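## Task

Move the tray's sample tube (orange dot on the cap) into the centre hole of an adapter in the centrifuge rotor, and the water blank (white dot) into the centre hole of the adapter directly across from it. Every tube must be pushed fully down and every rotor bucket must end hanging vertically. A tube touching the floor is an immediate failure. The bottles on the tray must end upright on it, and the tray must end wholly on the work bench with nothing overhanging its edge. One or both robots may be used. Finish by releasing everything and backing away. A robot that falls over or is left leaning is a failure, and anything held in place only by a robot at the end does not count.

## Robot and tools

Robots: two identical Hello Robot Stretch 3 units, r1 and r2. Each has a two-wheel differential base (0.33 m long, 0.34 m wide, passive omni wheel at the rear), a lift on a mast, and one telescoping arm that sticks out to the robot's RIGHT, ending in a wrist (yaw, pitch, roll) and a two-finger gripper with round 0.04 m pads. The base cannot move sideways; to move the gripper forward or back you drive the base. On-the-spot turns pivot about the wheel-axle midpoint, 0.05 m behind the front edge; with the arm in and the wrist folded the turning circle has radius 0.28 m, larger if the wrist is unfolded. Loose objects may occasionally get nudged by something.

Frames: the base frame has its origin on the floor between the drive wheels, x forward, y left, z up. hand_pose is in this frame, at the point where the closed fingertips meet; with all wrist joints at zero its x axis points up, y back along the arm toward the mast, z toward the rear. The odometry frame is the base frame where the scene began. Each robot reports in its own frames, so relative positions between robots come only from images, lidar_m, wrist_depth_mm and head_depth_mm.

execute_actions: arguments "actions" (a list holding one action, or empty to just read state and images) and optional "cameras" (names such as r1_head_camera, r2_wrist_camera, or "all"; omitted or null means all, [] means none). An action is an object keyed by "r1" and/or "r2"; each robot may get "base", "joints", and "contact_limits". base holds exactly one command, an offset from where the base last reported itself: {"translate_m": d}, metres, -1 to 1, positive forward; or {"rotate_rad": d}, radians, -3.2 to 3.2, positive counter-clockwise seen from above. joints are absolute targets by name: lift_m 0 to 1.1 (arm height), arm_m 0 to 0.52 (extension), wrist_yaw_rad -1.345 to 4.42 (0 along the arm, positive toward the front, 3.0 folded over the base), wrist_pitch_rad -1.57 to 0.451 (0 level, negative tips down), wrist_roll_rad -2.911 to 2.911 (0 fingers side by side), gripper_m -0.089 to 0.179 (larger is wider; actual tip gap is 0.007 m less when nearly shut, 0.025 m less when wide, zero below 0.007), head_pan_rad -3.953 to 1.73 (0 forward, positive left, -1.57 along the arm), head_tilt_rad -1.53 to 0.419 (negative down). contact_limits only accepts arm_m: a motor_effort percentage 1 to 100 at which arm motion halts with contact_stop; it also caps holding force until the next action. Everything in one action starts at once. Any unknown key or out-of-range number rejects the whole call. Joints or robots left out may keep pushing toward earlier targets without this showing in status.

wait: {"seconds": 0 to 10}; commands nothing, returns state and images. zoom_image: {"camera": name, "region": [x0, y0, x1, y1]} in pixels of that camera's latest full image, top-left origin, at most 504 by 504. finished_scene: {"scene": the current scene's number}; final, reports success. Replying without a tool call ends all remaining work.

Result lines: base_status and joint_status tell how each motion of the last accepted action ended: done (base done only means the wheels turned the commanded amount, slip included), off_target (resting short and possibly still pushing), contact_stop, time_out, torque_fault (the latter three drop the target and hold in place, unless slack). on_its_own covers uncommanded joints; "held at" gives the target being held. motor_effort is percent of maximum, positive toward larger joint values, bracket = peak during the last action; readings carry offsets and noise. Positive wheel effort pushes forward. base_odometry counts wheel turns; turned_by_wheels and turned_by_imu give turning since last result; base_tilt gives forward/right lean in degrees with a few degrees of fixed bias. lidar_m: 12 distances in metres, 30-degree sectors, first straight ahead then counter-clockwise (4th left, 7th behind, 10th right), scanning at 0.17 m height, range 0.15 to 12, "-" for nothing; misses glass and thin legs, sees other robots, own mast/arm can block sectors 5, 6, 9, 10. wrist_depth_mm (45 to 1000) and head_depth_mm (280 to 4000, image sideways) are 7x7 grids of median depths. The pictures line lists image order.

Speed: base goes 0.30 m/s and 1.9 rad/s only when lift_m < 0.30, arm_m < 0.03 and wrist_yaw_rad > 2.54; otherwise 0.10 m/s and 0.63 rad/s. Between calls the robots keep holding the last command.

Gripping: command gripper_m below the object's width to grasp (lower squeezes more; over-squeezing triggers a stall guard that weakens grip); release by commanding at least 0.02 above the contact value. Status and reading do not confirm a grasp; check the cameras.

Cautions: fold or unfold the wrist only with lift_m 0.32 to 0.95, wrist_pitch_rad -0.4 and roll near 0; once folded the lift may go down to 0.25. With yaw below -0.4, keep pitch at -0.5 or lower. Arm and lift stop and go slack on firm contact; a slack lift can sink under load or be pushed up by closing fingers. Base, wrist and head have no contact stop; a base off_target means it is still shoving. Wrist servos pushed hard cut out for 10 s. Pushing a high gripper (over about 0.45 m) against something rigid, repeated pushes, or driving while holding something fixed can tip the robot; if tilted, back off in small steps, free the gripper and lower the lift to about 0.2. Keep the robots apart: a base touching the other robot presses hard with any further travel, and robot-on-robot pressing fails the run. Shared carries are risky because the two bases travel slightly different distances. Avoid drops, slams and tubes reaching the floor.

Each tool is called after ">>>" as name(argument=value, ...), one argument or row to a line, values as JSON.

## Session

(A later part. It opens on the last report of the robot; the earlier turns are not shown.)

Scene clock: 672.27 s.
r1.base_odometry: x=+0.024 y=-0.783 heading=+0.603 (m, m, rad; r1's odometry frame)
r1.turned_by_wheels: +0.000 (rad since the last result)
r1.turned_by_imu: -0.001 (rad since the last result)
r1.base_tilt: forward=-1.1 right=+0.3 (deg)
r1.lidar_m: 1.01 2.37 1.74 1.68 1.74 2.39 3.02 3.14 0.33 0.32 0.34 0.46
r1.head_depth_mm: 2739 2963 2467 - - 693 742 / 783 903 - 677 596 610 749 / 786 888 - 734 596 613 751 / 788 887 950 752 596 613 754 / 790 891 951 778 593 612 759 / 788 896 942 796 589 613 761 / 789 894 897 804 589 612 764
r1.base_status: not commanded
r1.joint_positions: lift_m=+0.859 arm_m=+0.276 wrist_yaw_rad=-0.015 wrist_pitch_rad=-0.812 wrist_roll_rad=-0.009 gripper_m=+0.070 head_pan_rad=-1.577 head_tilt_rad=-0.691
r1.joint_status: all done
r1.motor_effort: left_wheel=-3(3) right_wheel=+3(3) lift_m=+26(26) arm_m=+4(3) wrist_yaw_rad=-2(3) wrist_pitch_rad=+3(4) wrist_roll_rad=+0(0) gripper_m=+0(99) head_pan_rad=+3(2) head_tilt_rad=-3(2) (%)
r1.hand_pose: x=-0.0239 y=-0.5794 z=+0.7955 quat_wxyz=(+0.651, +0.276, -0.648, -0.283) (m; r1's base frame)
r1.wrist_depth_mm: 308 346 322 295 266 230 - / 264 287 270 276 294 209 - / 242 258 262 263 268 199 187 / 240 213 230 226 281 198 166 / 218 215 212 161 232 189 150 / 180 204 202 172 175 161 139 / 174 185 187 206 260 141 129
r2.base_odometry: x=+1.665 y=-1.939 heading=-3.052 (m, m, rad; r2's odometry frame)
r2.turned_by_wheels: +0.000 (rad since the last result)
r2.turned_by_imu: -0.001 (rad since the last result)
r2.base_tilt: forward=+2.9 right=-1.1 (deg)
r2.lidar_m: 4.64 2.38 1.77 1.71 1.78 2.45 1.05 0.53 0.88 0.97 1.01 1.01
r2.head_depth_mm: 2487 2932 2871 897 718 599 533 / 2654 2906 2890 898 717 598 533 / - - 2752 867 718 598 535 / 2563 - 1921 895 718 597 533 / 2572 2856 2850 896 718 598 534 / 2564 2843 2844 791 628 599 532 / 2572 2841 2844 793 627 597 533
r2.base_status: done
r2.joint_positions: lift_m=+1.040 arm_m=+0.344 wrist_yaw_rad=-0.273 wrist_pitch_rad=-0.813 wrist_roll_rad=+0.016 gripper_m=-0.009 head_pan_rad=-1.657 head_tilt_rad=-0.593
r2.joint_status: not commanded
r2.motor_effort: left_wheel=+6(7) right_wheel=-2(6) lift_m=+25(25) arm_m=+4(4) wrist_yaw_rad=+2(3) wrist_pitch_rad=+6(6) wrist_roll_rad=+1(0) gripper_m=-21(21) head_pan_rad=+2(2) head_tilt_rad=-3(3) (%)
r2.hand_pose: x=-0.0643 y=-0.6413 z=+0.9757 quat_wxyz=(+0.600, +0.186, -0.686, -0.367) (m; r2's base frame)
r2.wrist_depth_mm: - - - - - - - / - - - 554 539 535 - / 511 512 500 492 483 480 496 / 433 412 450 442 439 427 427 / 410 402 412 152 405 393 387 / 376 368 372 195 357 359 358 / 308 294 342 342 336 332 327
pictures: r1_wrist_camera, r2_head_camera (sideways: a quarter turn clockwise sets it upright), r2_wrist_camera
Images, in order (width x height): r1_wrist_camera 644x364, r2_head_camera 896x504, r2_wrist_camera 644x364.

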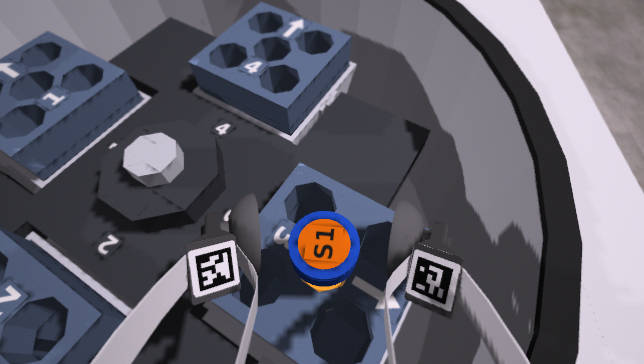

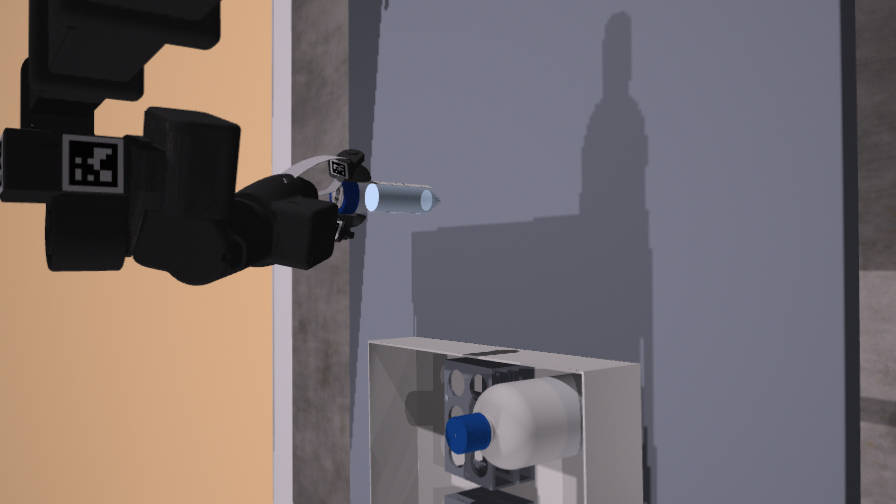

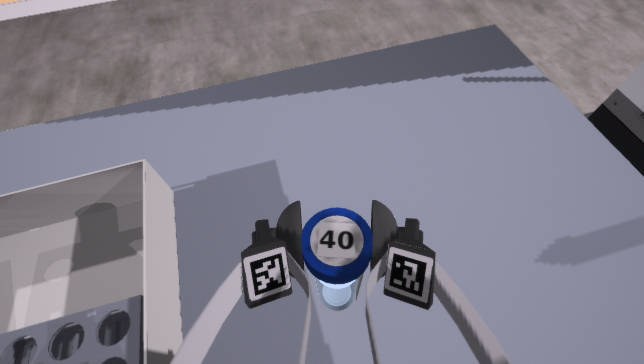

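>>> execute_actions(
  actions=[
    {"r1": {"joints": {"lift_m": 0.98, "arm_m": 0.03}}, "r2": {"base": {"translate_m": -0.28}, "joints": {"head_tilt_rad": -0.66, "head_pan_rad": -1.75}}},
  ],
  cameras=["r1_head_camera", "r1_nav_camera", "r2_head_camera", "r2_wrist_camera"],
)

Scene clock: 684.47 s.
r1.base_odometry: x=+0.024 y=-0.783 heading=+0.603 (m, m, rad; r1's odometry frame)
r1.turned_by_wheels: +0.000 (rad since the last result)
r1.turned_by_imu: -0.001 (rad since the last result)
r1.base_tilt: forward=-1.1 right=+0.2 (deg)
r1.lidar_m: 0.73 2.37 1.74 1.68 1.74 2.39 3.02 3.14 0.33 0.32 0.34 0.46
r1.head_depth_mm: 2701 2957 - - - - 744 / 783 908 1639 - - - 747 / 785 887 922 - - - 752 / 785 891 934 802 720 624 755 / 786 888 950 778 591 612 759 / 790 894 938 796 591 612 762 / 790 896 897 804 588 613 765
r1.base_status: not commanded
r1.joint_positions: lift_m=+0.980 arm_m=+0.030 wrist_yaw_rad=-0.016 wrist_pitch_rad=-0.812 wrist_roll_rad=-0.009 gripper_m=+0.070 head_pan_rad=-1.577 head_tilt_rad=-0.691
r1.joint_status: all done
r1.motor_effort: left_wheel=-3(3) right_wheel=+3(3) lift_m=+48(51) arm_m=-4(4) wrist_yaw_rad=-2(3) wrist_pitch_rad=+4(4) wrist_roll_rad=+0(0) gripper_m=+0(0) head_pan_rad=+3(3) head_tilt_rad=-2(3) (%)
r1.hand_pose: x=-0.0241 y=-0.3340 z=+0.9157 quat_wxyz=(+0.650, +0.276, -0.648, -0.284) (m; r1's base frame)
r1.wrist_depth_mm: 445 486 498 507 447 - - / 393 474 447 432 394 - - / 347 404 405 399 335 - - / 308 306 379 305 305 - - / 293 291 289 288 286 - - / 336 331 338 327 335 - - / 502 477 482 479 467 938 950
r2.base_odometry: x=+1.944 y=-1.914 heading=-3.052 (m, m, rad; r2's odometry frame)
r2.turned_by_wheels: +0.000 (rad since the last result)
r2.turned_by_imu: -0.002 (rad since the last result)
r2.base_tilt: forward=+3.0 right=-1.0 (deg)
r2.lidar_m: 1.28 2.38 1.78 1.71 1.77 2.45 0.77 0.45 0.35 0.97 1.01 1.28
r2.head_depth_mm: - 3037 2553 1112 962 585 947 / - 2999 2553 1195 676 573 696 / 2682 2960 1107 827 677 572 1163 / - - 948 826 679 574 1165 / - 2941 1025 827 677 574 1168 / 2564 2857 1066 829 678 572 1139 / 2560 2840 1066 826 677 574 1135
r2.base_status: done
r2.joint_positions: lift_m=+1.040 arm_m=+0.344 wrist_yaw_rad=-0.273 wrist_pitch_rad=-0.813 wrist_roll_rad=+0.016 gripper_m=-0.009 head_pan_rad=-1.743 head_tilt_rad=-0.652
r2.joint_status: all done
r2.motor_effort: left_wheel=+6(7) right_wheel=-3(7) lift_m=+26(25) arm_m=+4(4) wrist_yaw_rad=+2(3) wrist_pitch_rad=+6(6) wrist_roll_rad=+1(1) gripper_m=-20(19) head_pan_rad=-2(11) head_tilt_rad=-4(10) (%)
r2.hand_pose: x=-0.0643 y=-0.6413 z=+0.9757 quat_wxyz=(+0.600, +0.186, -0.686, -0.367) (m; r2's base frame)
r2.wrist_depth_mm: - - - - - - 436 / - - - 554 - - 465 / 519 509 505 492 - 598 429 / 463 453 448 443 457 639 446 / 417 411 408 152 407 611 466 / 381 373 373 195 357 565 491 / 351 347 343 339 337 525 508
pictures: r1_head_camera (sideways: a quarter turn clockwise sets it upright), r1_nav_camera (sideways: a quarter turn counterclockwise sets it upright), r2_head_camera (sideways: a quarter turn clockwise sets it upright), r2_wrist_camera
Images, in order (width x height): r1_head_camera 896x504, r1_nav_camera 672x504, r2_head_camera 896x504, r2_wrist_camera 644x364.

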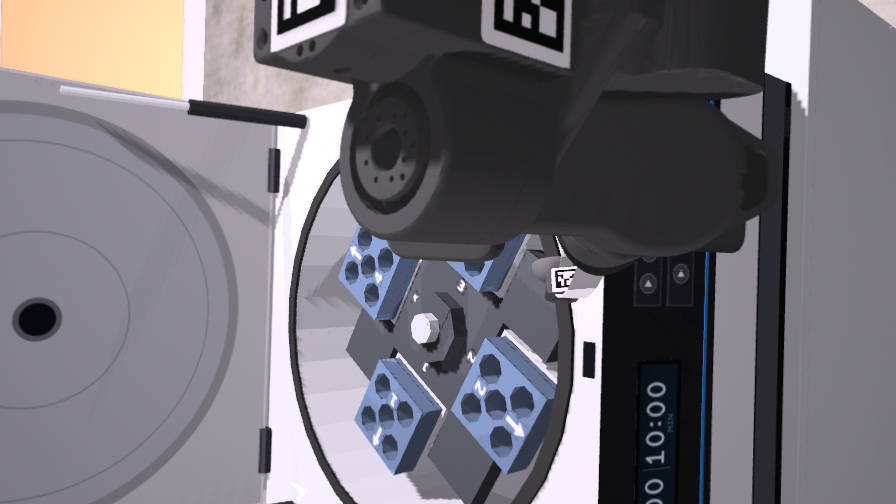

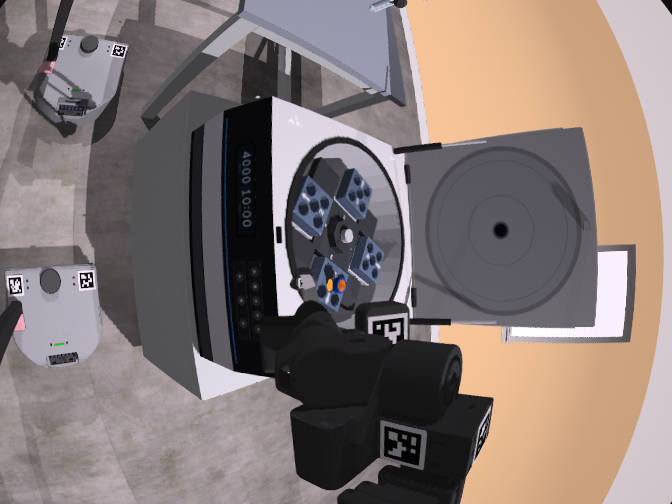

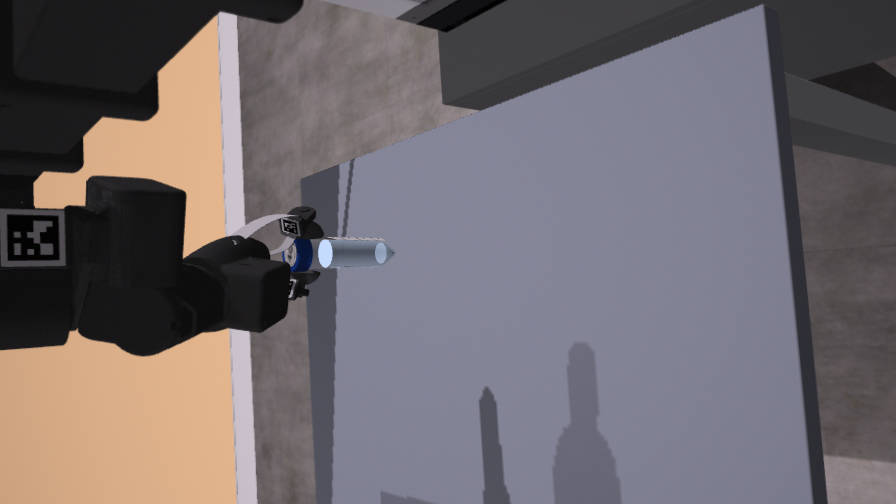

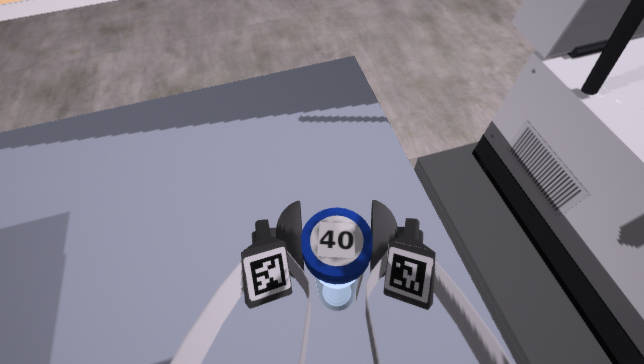

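>>> zoom_image(
  camera="r1_head_camera",
  region=[320, 300, 520, 500],
)

Region (320, 300, 520, 500) of r1_head_camera's 896x504 image, scaled by 2.520, with more detail than that image has.

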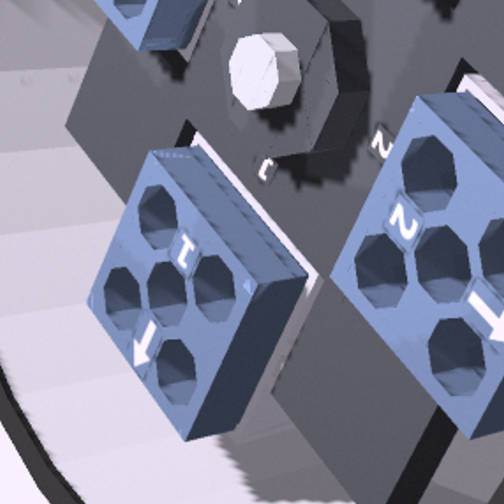

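>>> execute_actions(
  actions=[
    {"r1": {"base": {"translate_m": -0.45}, "joints": {"arm_m": 0.0, "head_pan_rad": -0.9, "head_tilt_rad": -0.6}}, "r2": {"base": {"translate_m": -0.515}, "joints": {"arm_m": 0.405, "lift_m": 1.0, "head_tilt_rad": -0.62, "head_pan_rad": -1.68}}},
  ],
  cameras=["r1_head_camera", "r2_head_camera", "r2_wrist_camera", "r2_nav_camera"],
)

Scene clock: 752.20 s.
r1.base_odometry: x=-0.347 y=-1.038 heading=+0.603 (m, m, rad; r1's odometry frame)
r1.turned_by_wheels: +0.000 (rad since the last result)
r1.turned_by_imu: -0.003 (rad since the last result)
r1.base_tilt: forward=-1.1 right=+0.2 (deg)
r1.lidar_m: 0.67 2.38 1.74 1.68 1.74 2.39 2.57 2.68 3.19 0.60 0.36 0.46
r1.head_depth_mm: 816 892 960 958 990 1190 1246 / 866 950 1009 833 914 848 1124 / 931 1027 1087 902 721 808 741 / 996 1109 1100 850 662 718 760 / 3620 1486 1082 882 696 769 917 / 738 1387 1063 807 754 870 1159 / 718 1596 1251 810 866 1077 1220
r1.base_status: done
r1.joint_positions: lift_m=+0.980 arm_m=+0.000 wrist_yaw_rad=-0.016 wrist_pitch_rad=-0.812 wrist_roll_rad=-0.009 gripper_m=+0.070 head_pan_rad=-0.907 head_tilt_rad=-0.606
r1.joint_status: all done
r1.motor_effort: left_wheel=-2(9) right_wheel=+3(3) lift_m=+49(48) arm_m=-4(4) wrist_yaw_rad=-2(2) wrist_pitch_rad=+3(3) wrist_roll_rad=+0(0) gripper_m=+0(1) head_pan_rad=+2(29) head_tilt_rad=+2(9) (%)
r1.hand_pose: x=-0.0241 y=-0.3040 z=+0.9157 quat_wxyz=(+0.650, +0.276, -0.648, -0.284) (m; r1's base frame)
r1.wrist_depth_mm: 475 517 - - - - - / 385 520 755 - - - - / 361 521 692 - - - - / 363 524 620 - - - - / 363 517 620 - - - - / 412 495 726 - - - - / 799 760 881 968 956 933 953
r2.base_odometry: x=+2.457 y=-1.868 heading=-3.052 (m, m, rad; r2's odometry frame)
r2.turned_by_wheels: +0.000 (rad since the last result)
r2.turned_by_imu: -0.003 (rad since the last result)
r2.base_tilt: forward=+2.8 right=-1.0 (deg)
r2.lidar_m: 1.78 2.42 1.77 1.72 1.78 2.44 0.72 0.40 0.30 0.29 0.30 0.45
r2.head_depth_mm: 729 - 937 847 717 545 581 / 715 837 913 877 699 545 573 / 710 841 906 849 717 543 567 / 709 - 924 842 635 540 564 / 737 853 2380 841 671 546 600 / 2580 2837 2673 2064 1051 833 700 / 2580 2857 2672 1876 1412 1418 1219
r2.base_status: done
r2.joint_positions: lift_m=+1.000 arm_m=+0.405 wrist_yaw_rad=-0.273 wrist_pitch_rad=-0.814 wrist_roll_rad=+0.016 gripper_m=-0.009 head_pan_rad=-1.687 head_tilt_rad=-0.626
r2.joint_status: all done
r2.motor_effort: left_wheel=+5(8) right_wheel=-3(7) lift_m=+15(20) arm_m=+4(4) wrist_yaw_rad=+2(2) wrist_pitch_rad=+7(7) wrist_roll_rad=+0(1) gripper_m=-20(19) head_pan_rad=+3(14) head_tilt_rad=+3(6) (%)
r2.hand_pose: x=-0.0642 y=-0.7022 z=+0.9362 quat_wxyz=(+0.600, +0.186, -0.686, -0.367) (m; r2's base frame)
r2.wrist_depth_mm: - 221 240 260 287 318 355 / - 256 278 308 343 389 398 / - 313 332 364 372 373 361 / - - 347 340 405 395 360 / 537 - 314 152 377 352 376 / - 935 292 195 348 333 330 / - - 263 338 301 299 311
pictures: r1_head_camera (sideways: a quarter turn clockwise sets it upright), r2_head_camera (sideways: a quarter turn clockwise sets it upright), r2_nav_camera (sideways: a quarter turn counterclockwise sets it upright), r2_wrist_camera
Images, in order (width x height): r1_head_camera 896x504, r2_head_camera 896x504, r2_nav_camera 672x504, r2_wrist_camera 644x364.

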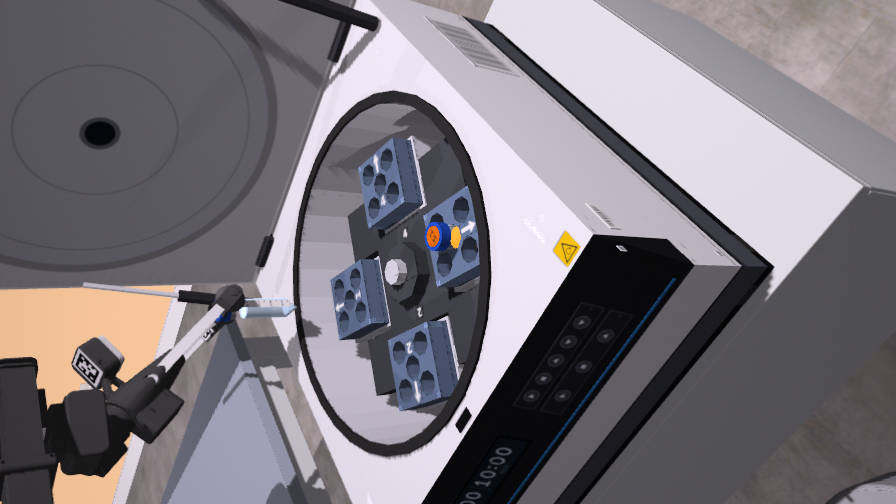

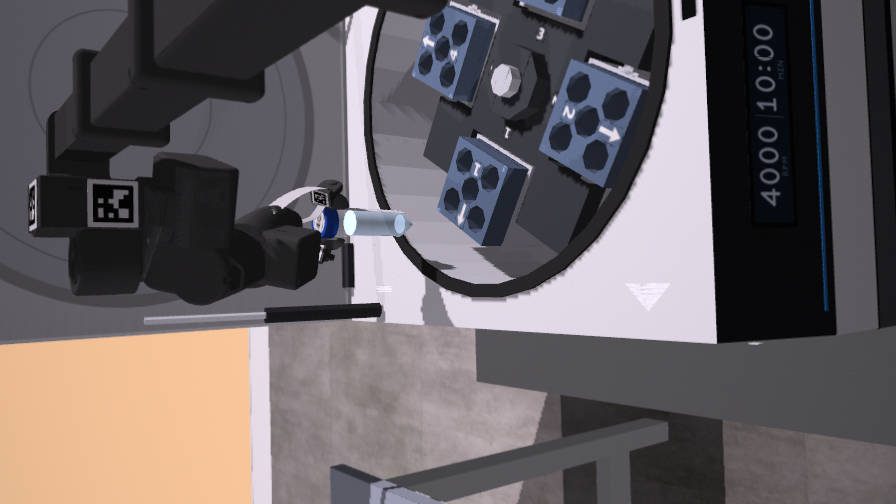

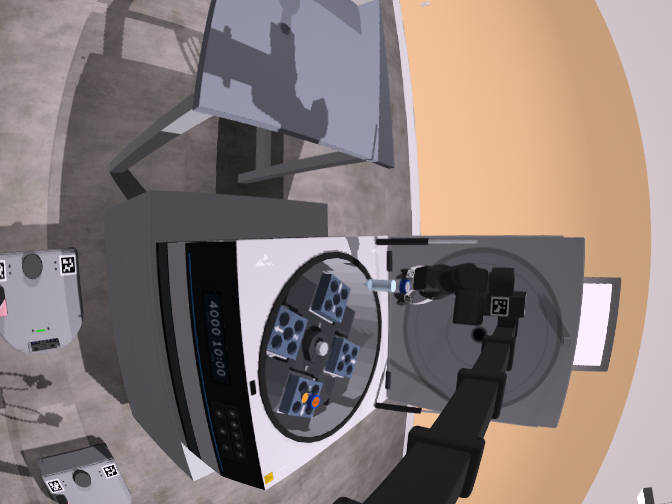

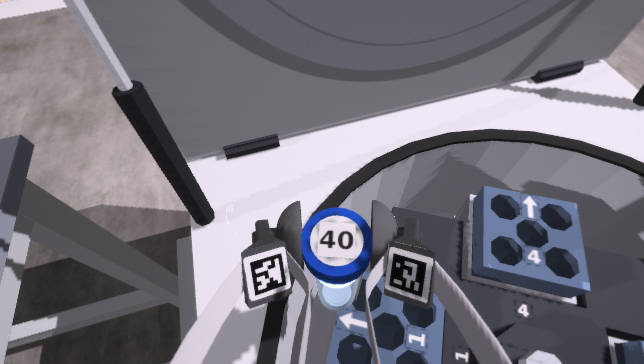

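>>> zoom_image(
  camera="r2_wrist_camera",
  region=[260, 204, 500, 364],
)

>>> zoom_image(
  camera="r2_head_camera",
  region=[300, 100, 560, 300],
)

Region (260, 204, 500, 364) of r2_wrist_camera's 644x364 image, scaled by 2.100.

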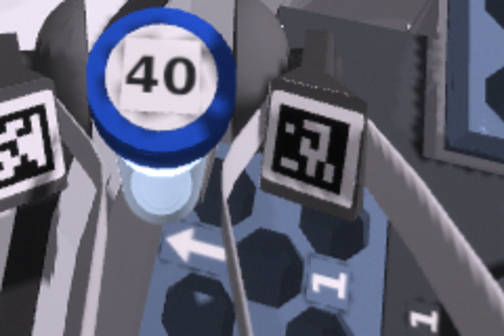

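Region (300, 100, 560, 300) of r2_head_camera's 896x504 image, scaled by 1.938, with more detail than that image has; it fills the top 388 rows of this view, and the rest is white.

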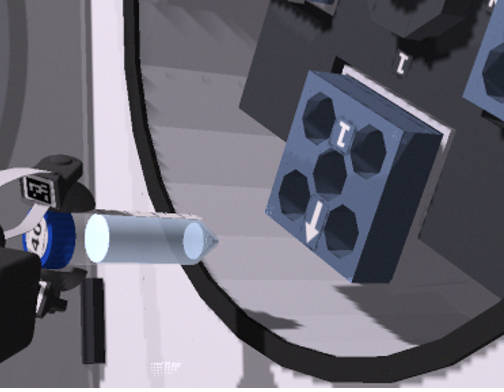

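>>> execute_actions(
  actions=[
    {"r2": {"base": {"translate_m": -0.04}, "joints": {"arm_m": 0.376, "lift_m": 0.968}}},
  ],
  cameras=["r1_head_camera", "r2_head_camera", "r2_wrist_camera"],
)

Scene clock: 788.20 s.
r1.base_odometry: x=-0.347 y=-1.038 heading=+0.603 (m, m, rad; r1's odometry frame)
r1.turned_by_wheels: +0.000 (rad since the last result)
r1.turned_by_imu: -0.001 (rad since the last result)
r1.base_tilt: forward=-1.0 right=+0.2 (deg)
r1.lidar_m: 0.63 2.38 1.75 1.68 1.75 2.39 2.57 2.67 3.19 0.60 0.36 0.46
r1.head_depth_mm: 819 893 961 964 991 1189 1244 / 870 952 1009 830 914 850 1123 / 931 1022 1079 898 720 811 743 / 997 1109 1100 850 659 719 761 / 3626 3530 1065 883 698 769 918 / 694 814 1067 805 754 870 1168 / 627 1499 1257 811 874 1077 1226
r1.base_status: not commanded
r1.joint_positions: lift_m=+0.980 arm_m=+0.000 wrist_yaw_rad=-0.016 wrist_pitch_rad=-0.812 wrist_roll_rad=-0.009 gripper_m=+0.070 head_pan_rad=-0.907 head_tilt_rad=-0.606
r1.joint_status: not commanded
r1.motor_effort: left_wheel=-2(2) right_wheel=+3(3) lift_m=+48(48) arm_m=-4(4) wrist_yaw_rad=-3(2) wrist_pitch_rad=+3(4) wrist_roll_rad=+0(0) gripper_m=+0(0) head_pan_rad=+3(3) head_tilt_rad=+2(2) (%)
r1.hand_pose: x=-0.0241 y=-0.3040 z=+0.9157 quat_wxyz=(+0.650, +0.276, -0.648, -0.284) (m; r1's base frame)
r1.wrist_depth_mm: 473 528 - - - - - / 385 515 760 - - - - / 363 518 691 - - - - / 362 527 631 - - - - / 361 525 625 - - - - / 408 497 730 - - - - / 796 744 894 964 959 947 933
r2.base_odometry: x=+2.497 y=-1.865 heading=-3.052 (m, m, rad; r2's odometry frame)
r2.turned_by_wheels: +0.000 (rad since the last result)
r2.turned_by_imu: -0.001 (rad since the last result)
r2.base_tilt: forward=+2.9 right=-1.0 (deg)
r2.lidar_m: 1.82 2.42 1.78 1.71 1.78 2.44 0.67 0.40 0.30 0.29 0.30 0.48
r2.head_depth_mm: 737 812 - 843 700 546 580 / 733 - 915 867 709 546 573 / 721 - 925 855 680 543 567 / 729 - - 826 719 541 561 / 727 800 903 814 635 538 561 / 2544 2872 2690 2077 946 763 678 / 2581 2845 2678 2071 1403 1388 729
r2.base_status: done
r2.joint_positions: lift_m=+0.968 arm_m=+0.376 wrist_yaw_rad=-0.272 wrist_pitch_rad=-0.814 wrist_roll_rad=+0.016 gripper_m=-0.009 head_pan_rad=-1.687 head_tilt_rad=-0.626
r2.joint_status: all done
r2.motor_effort: left_wheel=+6(6) right_wheel=-2(5) lift_m=+15(14) arm_m=-4(6) wrist_yaw_rad=+2(3) wrist_pitch_rad=+7(7) wrist_roll_rad=+1(1) gripper_m=-19(20) head_pan_rad=+2(2) head_tilt_rad=+3(3) (%)
r2.hand_pose: x=-0.0642 y=-0.6739 z=+0.9042 quat_wxyz=(+0.600, +0.186, -0.686, -0.367) (m; r2's base frame)
r2.wrist_depth_mm: 231 250 271 295 322 358 401 / 275 287 314 346 365 365 358 / - 329 335 340 362 352 326 / - 312 306 367 402 344 348 / 620 292 282 153 336 313 328 / - 266 260 196 298 305 301 / 999 244 288 274 280 269 278
pictures: r1_head_camera (sideways: a quarter turn clockwise sets it upright), r2_head_camera (sideways: a quarter turn clockwise sets it upright), r2_wrist_camera
Images, in order (width x height): r1_head_camera 896x504, r2_head_camera 896x504, r2_wrist_camera 644x364.

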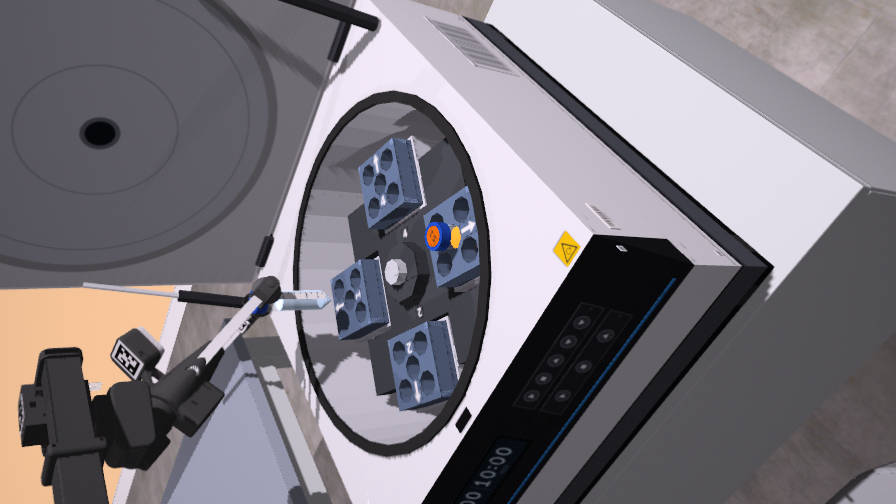

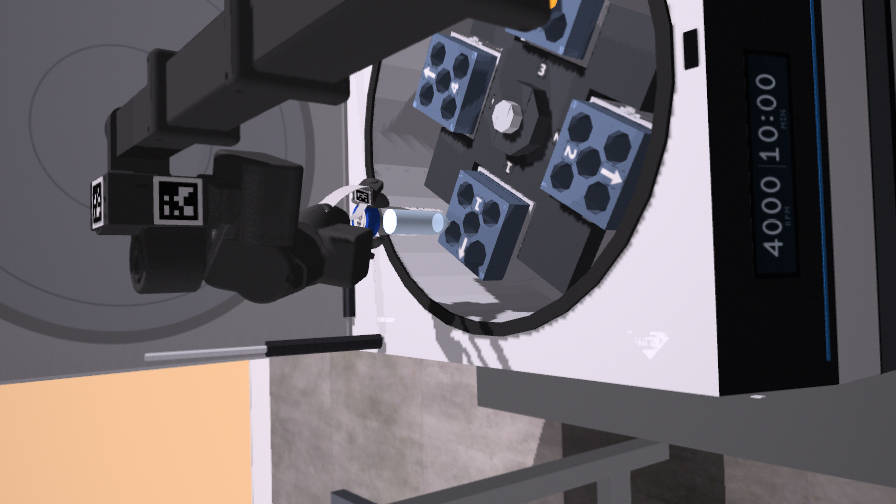

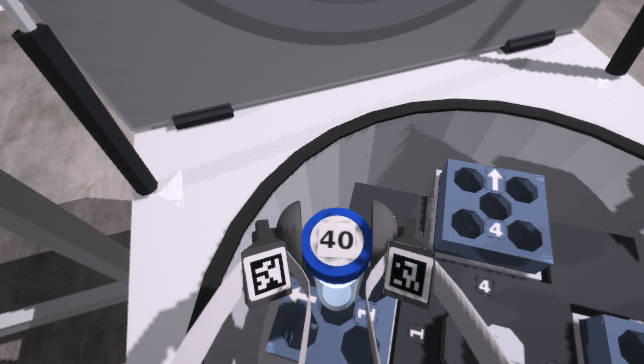

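>>> zoom_image(
  camera="r2_wrist_camera",
  region=[235, 204, 445, 364],
)

>>> zoom_image(
  camera="r2_head_camera",
  region=[350, 150, 550, 300],
)

>>> zoom_image(
  camera="r1_head_camera",
  region=[240, 230, 420, 360],
)

Region (235, 204, 445, 364) of r2_wrist_camera's 644x364 image, scaled by 2.400; it fills the top 384 rows of this view, and the rest is white.

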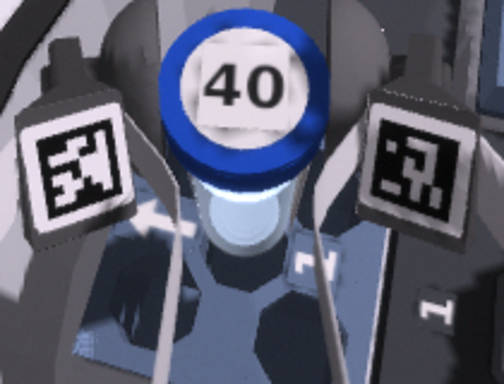

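Region (350, 150, 550, 300) of r2_head_camera's 896x504 image, scaled by 2.520, with more detail than that image has; it fills the top 378 rows of this view, and the rest is white.

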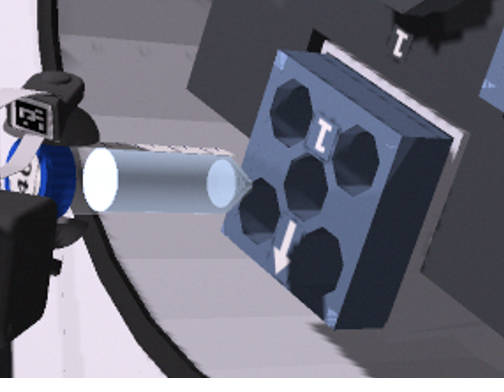

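Region (240, 230, 420, 360) of r1_head_camera's 896x504 image, scaled by 2.800, with more detail than that image has.

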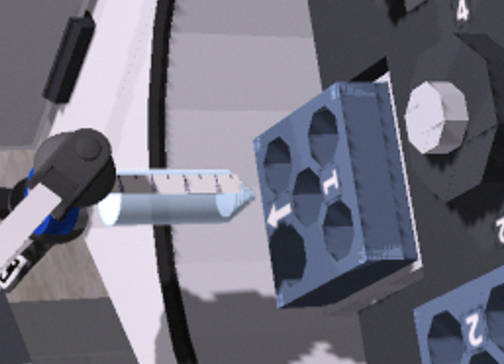

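>>> execute_actions(
  actions=[
    {"r2": {"joints": {"lift_m": 0.9}}},
  ],
  cameras=["r1_head_camera", "r2_head_camera", "r2_wrist_camera"],
)

Scene clock: 806.07 s.
r1.base_odometry: x=-0.347 y=-1.038 heading=+0.603 (m, m, rad; r1's odometry frame)
r1.turned_by_wheels: +0.000 (rad since the last result)
r1.turned_by_imu: -0.001 (rad since the last result)
r1.base_tilt: forward=-1.0 right=+0.3 (deg)
r1.lidar_m: 0.63 2.37 1.74 1.68 1.74 2.39 2.57 2.67 3.19 0.60 0.36 0.46
r1.head_depth_mm: 818 891 963 962 997 1189 1248 / 870 953 1014 830 911 849 1121 / 933 1024 1081 900 721 809 742 / 996 1115 1106 850 660 717 762 / 3731 3317 1069 881 697 768 919 / 3924 758 1048 804 755 871 1164 / - 790 1249 812 869 1080 1230
r1.base_status: not commanded
r1.joint_positions: lift_m=+0.980 arm_m=+0.000 wrist_yaw_rad=-0.016 wrist_pitch_rad=-0.812 wrist_roll_rad=-0.009 gripper_m=+0.070 head_pan_rad=-0.907 head_tilt_rad=-0.606
r1.joint_status: not commanded
r1.motor_effort: left_wheel=-2(3) right_wheel=+4(3) lift_m=+49(49) arm_m=-4(4) wrist_yaw_rad=-2(2) wrist_pitch_rad=+4(4) wrist_roll_rad=+0(0) gripper_m=+1(0) head_pan_rad=+3(2) head_tilt_rad=+3(3) (%)
r1.hand_pose: x=-0.0241 y=-0.3040 z=+0.9157 quat_wxyz=(+0.650, +0.276, -0.648, -0.284) (m; r1's base frame)
r1.wrist_depth_mm: 469 518 - - - - - / 387 525 757 - - - - / 362 523 692 - - - - / 363 520 614 - - - - / 363 530 614 - - - - / 413 497 733 - - - - / 793 751 869 959 949 945 938
r2.base_odometry: x=+2.497 y=-1.865 heading=-3.052 (m, m, rad; r2's odometry frame)
r2.turned_by_wheels: +0.000 (rad since the last result)
r2.turned_by_imu: -0.001 (rad since the last result)
r2.base_tilt: forward=+3.0 right=-1.1 (deg)
r2.lidar_m: 1.82 2.42 1.78 1.71 1.79 2.45 0.67 0.40 0.30 0.29 0.30 0.48
r2.head_depth_mm: 737 823 918 - - 543 580 / 739 812 - 838 702 546 574 / 735 800 - 856 682 543 568 / 730 804 - 801 716 540 563 / 729 802 902 812 635 538 559 / 2541 2861 2691 2070 946 762 676 / 2568 2853 2668 2072 1407 1379 731
r2.base_status: not commanded
r2.joint_positions: lift_m=+0.900 arm_m=+0.376 wrist_yaw_rad=-0.272 wrist_pitch_rad=-0.814 wrist_roll_rad=+0.016 gripper_m=-0.009 head_pan_rad=-1.687 head_tilt_rad=-0.626
r2.joint_status: all done
r2.motor_effort: left_wheel=+6(5) right_wheel=-2(2) lift_m=+15(15) arm_m=-4(3) wrist_yaw_rad=+2(2) wrist_pitch_rad=+7(7) wrist_roll_rad=+1(1) gripper_m=-20(21) head_pan_rad=+2(2) head_tilt_rad=+3(3) (%)
r2.hand_pose: x=-0.0642 y=-0.6738 z=+0.8362 quat_wxyz=(+0.600, +0.186, -0.686, -0.367) (m; r2's base frame)
r2.wrist_depth_mm: 235 252 272 294 301 304 298 / 265 276 279 276 293 301 275 / - 252 249 295 352 293 298 / - 227 235 336 293 264 274 / 564 206 234 152 270 254 253 / 865 188 224 194 223 238 238 / 923 174 254 209 220 197 208
pictures: r1_head_camera (sideways: a quarter turn clockwise sets it upright), r2_head_camera (sideways: a quarter turn clockwise sets it upright), r2_wrist_camera
Images, in order (width x height): r1_head_camera 896x504, r2_head_camera 896x504, r2_wrist_camera 644x364.

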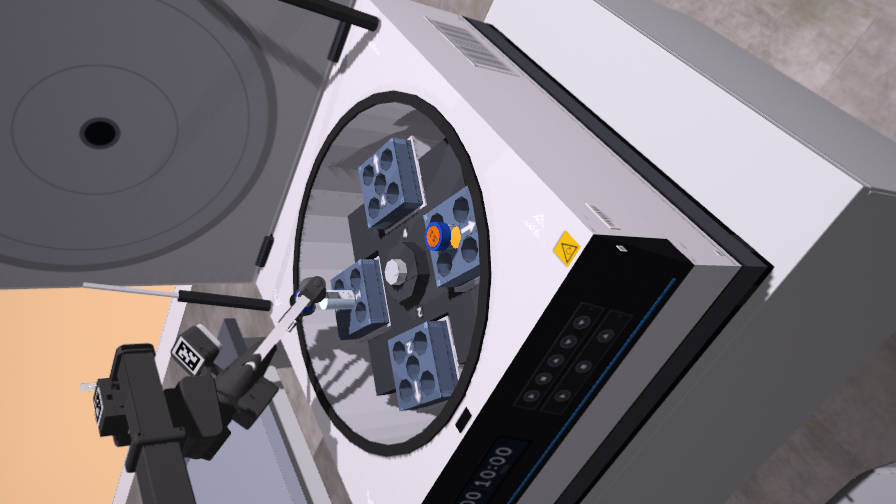

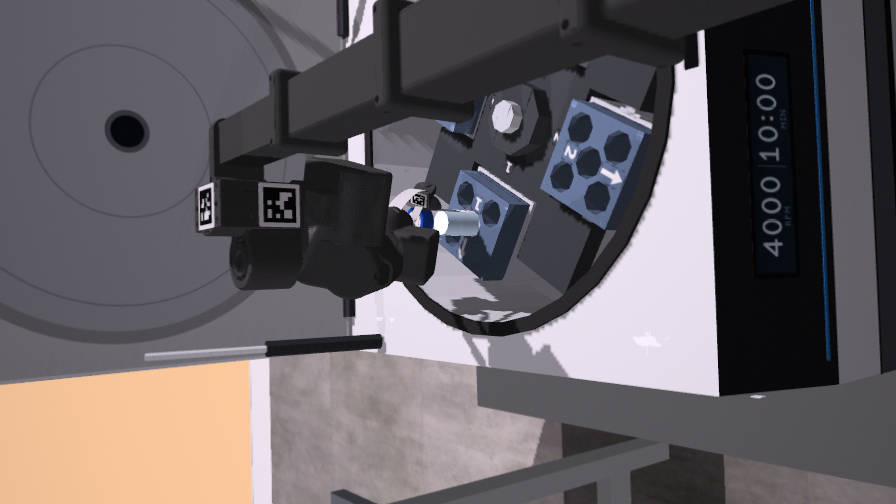

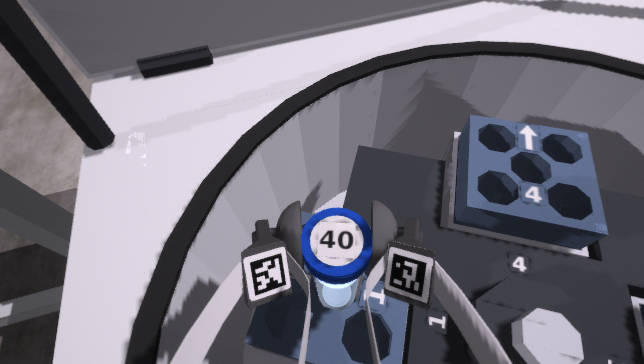

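>>> execute_actions(
  actions=[
    {"r2": {"joints": {"lift_m": 0.857}}},
  ],
  cameras=["r1_head_camera", "r2_wrist_camera"],
)

Scene clock: 810.07 s.
r1.base_odometry: x=-0.347 y=-1.038 heading=+0.603 (m, m, rad; r1's odometry frame)
r1.turned_by_wheels: +0.000 (rad since the last result)
r1.turned_by_imu: -0.001 (rad since the last result)
r1.base_tilt: forward=-1.1 right=+0.2 (deg)
r1.lidar_m: 0.63 2.38 1.74 1.68 1.74 2.40 2.57 2.67 3.19 0.60 0.36 0.46
r1.head_depth_mm: 818 891 961 962 995 1187 1246 / 868 950 1007 830 911 850 1126 / 930 1024 1076 897 721 809 743 / 998 1111 1104 853 663 719 762 / 3755 3683 1070 885 696 768 925 / - 760 1023 806 757 872 1166 / - 824 1251 813 867 1081 1229
r1.base_status: not commanded
r1.joint_positions: lift_m=+0.980 arm_m=+0.000 wrist_yaw_rad=-0.016 wrist_pitch_rad=-0.812 wrist_roll_rad=-0.009 gripper_m=+0.070 head_pan_rad=-0.907 head_tilt_rad=-0.606
r1.joint_status: not commanded
r1.motor_effort: left_wheel=-2(2) right_wheel=+3(3) lift_m=+48(49) arm_m=-4(4) wrist_yaw_rad=-2(2) wrist_pitch_rad=+4(4) wrist_roll_rad=+0(0) gripper_m=+1(2) head_pan_rad=+3(3) head_tilt_rad=+2(2) (%)
r1.hand_pose: x=-0.0241 y=-0.3040 z=+0.9157 quat_wxyz=(+0.650, +0.276, -0.648, -0.284) (m; r1's base frame)
r1.wrist_depth_mm: 475 523 - - - - - / 386 524 767 - - - - / 361 523 681 - - - - / 360 523 627 - - - - / 365 525 627 - - - - / 409 495 725 - - - - / 781 752 865 961 955 948 966
r2.base_odometry: x=+2.497 y=-1.865 heading=-3.052 (m, m, rad; r2's odometry frame)
r2.turned_by_wheels: +0.000 (rad since the last result)
r2.turned_by_imu: -0.001 (rad since the last result)
r2.base_tilt: forward=+2.8 right=-1.0 (deg)
r2.lidar_m: 1.81 2.42 1.78 1.72 1.78 2.44 0.67 0.40 0.30 0.29 0.30 0.48
r2.head_depth_mm: 738 824 917 881 - - 599 / 736 825 897 - 678 546 573 / 733 819 - 830 681 543 569 / 727 815 - 790 718 540 562 / 727 799 900 809 637 538 559 / 2540 2839 2684 2062 941 764 676 / 2557 2812 2719 2077 1412 1380 732
r2.base_status: not commanded
r2.joint_positions: lift_m=+0.857 arm_m=+0.376 wrist_yaw_rad=-0.272 wrist_pitch_rad=-0.815 wrist_roll_rad=+0.016 gripper_m=-0.009 head_pan_rad=-1.687 head_tilt_rad=-0.626
r2.joint_status: all done
r2.motor_effort: left_wheel=+5(6) right_wheel=-2(2) lift_m=+16(18) arm_m=-3(4) wrist_yaw_rad=+2(2) wrist_pitch_rad=+7(7) wrist_roll_rad=+1(1) gripper_m=-20(20) head_pan_rad=+3(2) head_tilt_rad=+3(3) (%)
r2.hand_pose: x=-0.0641 y=-0.6736 z=+0.7930 quat_wxyz=(+0.600, +0.187, -0.686, -0.368) (m; r2's base frame)
r2.wrist_depth_mm: 239 242 247 243 250 260 245 / 215 219 214 247 294 282 266 / 201 194 201 284 265 236 228 / 179 174 225 244 239 222 207 / 160 159 230 152 210 216 213 / 146 152 220 173 189 187 177 / 132 153 208 165 182 167 153
pictures: r1_head_camera (sideways: a quarter turn clockwise sets it upright), r2_wrist_camera
Images, in order (width x height): r1_head_camera 896x504, r2_wrist_camera 644x364.

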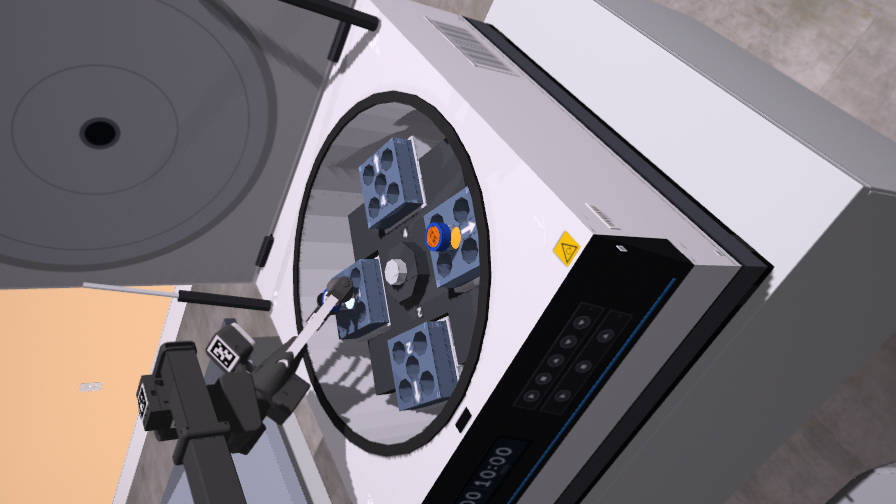

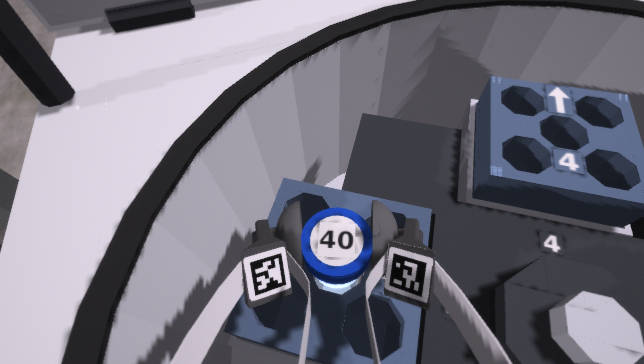

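>>> execute_actions(
  actions=[
    {"r2": {"joints": {"lift_m": 0.853, "gripper_m": 0.07}}},
  ],
  cameras=["r1_head_camera", "r2_wrist_camera"],
)

Scene clock: 819.03 s.
r1.base_odometry: x=-0.347 y=-1.038 heading=+0.603 (m, m, rad; r1's odometry frame)
r1.turned_by_wheels: +0.000 (rad since the last result)
r1.turned_by_imu: -0.001 (rad since the last result)
r1.base_tilt: forward=-1.0 right=+0.3 (deg)
r1.lidar_m: 0.63 2.38 1.74 1.68 1.75 2.39 2.57 2.66 3.19 0.60 0.36 0.46
r1.head_depth_mm: 818 891 968 965 993 1185 1244 / 871 950 1005 828 911 848 1121 / 932 1023 1084 899 722 809 741 / 1001 1112 1104 847 660 717 761 / 3706 3692 1071 887 698 770 921 / - 762 1025 805 755 872 1162 / - 1348 1253 813 868 1074 1227
r1.base_status: not commanded
r1.joint_positions: lift_m=+0.980 arm_m=+0.000 wrist_yaw_rad=-0.016 wrist_pitch_rad=-0.812 wrist_roll_rad=-0.009 gripper_m=+0.070 head_pan_rad=-0.907 head_tilt_rad=-0.606
r1.joint_status: not commanded
r1.motor_effort: left_wheel=-2(2) right_wheel=+3(2) lift_m=+49(49) arm_m=-4(4) wrist_yaw_rad=-2(2) wrist_pitch_rad=+4(3) wrist_roll_rad=+0(0) gripper_m=+1(0) head_pan_rad=+4(2) head_tilt_rad=+2(3) (%)
r1.hand_pose: x=-0.0241 y=-0.3040 z=+0.9157 quat_wxyz=(+0.650, +0.276, -0.648, -0.284) (m; r1's base frame)
r1.wrist_depth_mm: 472 521 - - - - - / 388 524 744 - - - - / 363 522 690 - - - - / 365 524 621 - - - - / 363 527 627 - - - - / 405 492 733 - - - - / 785 738 883 961 957 959 936
r2.base_odometry: x=+2.497 y=-1.865 heading=-3.052 (m, m, rad; r2's odometry frame)
r2.turned_by_wheels: +0.000 (rad since the last result)
r2.turned_by_imu: -0.001 (rad since the last result)
r2.base_tilt: forward=+2.9 right=-1.0 (deg)
r2.lidar_m: 1.82 2.43 1.78 1.71 1.78 2.44 0.68 0.40 0.30 0.29 0.30 0.48
r2.head_depth_mm: 736 824 919 885 - - 599 / 736 824 895 - 680 546 574 / 733 819 - 830 683 542 567 / 731 816 - 787 723 539 563 / 727 801 900 811 636 538 559 / 2563 2862 2689 2046 941 763 677 / 2560 2816 2687 2060 1409 1376 732
r2.base_status: not commanded
r2.joint_positions: lift_m=+0.853 arm_m=+0.376 wrist_yaw_rad=-0.272 wrist_pitch_rad=-0.805 wrist_roll_rad=+0.016 gripper_m=+0.070 head_pan_rad=-1.687 head_tilt_rad=-0.626
r2.joint_status: all done
r2.motor_effort: left_wheel=+5(6) right_wheel=-3(2) lift_m=+14(15) arm_m=-3(3) wrist_yaw_rad=+2(2) wrist_pitch_rad=+3(8) wrist_roll_rad=+1(1) gripper_m=+0(80) head_pan_rad=+3(2) head_tilt_rad=+3(3) (%)
r2.hand_pose: x=-0.0647 y=-0.6755 z=+0.7906 quat_wxyz=(+0.602, +0.184, -0.687, -0.365) (m; r2's base frame)
r2.wrist_depth_mm: 239 240 244 240 248 256 243 / 214 217 213 244 290 283 262 / 198 192 199 284 265 234 228 / 176 172 222 241 239 222 207 / 157 158 212 161 219 214 209 / 144 152 206 173 176 179 175 / 130 144 223 163 182 176 151
pictures: r1_head_camera (sideways: a quarter turn clockwise sets it upright), r2_wrist_camera
Images, in order (width x height): r1_head_camera 896x504, r2_wrist_camera 644x364.

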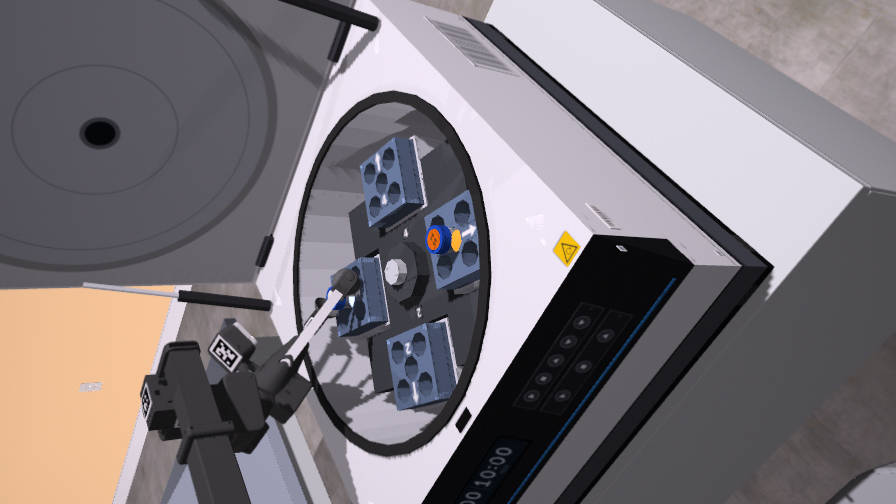

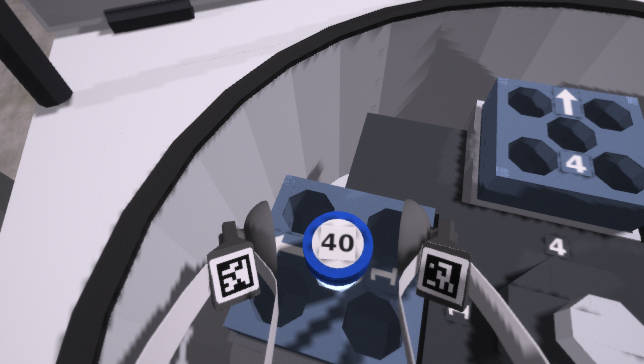

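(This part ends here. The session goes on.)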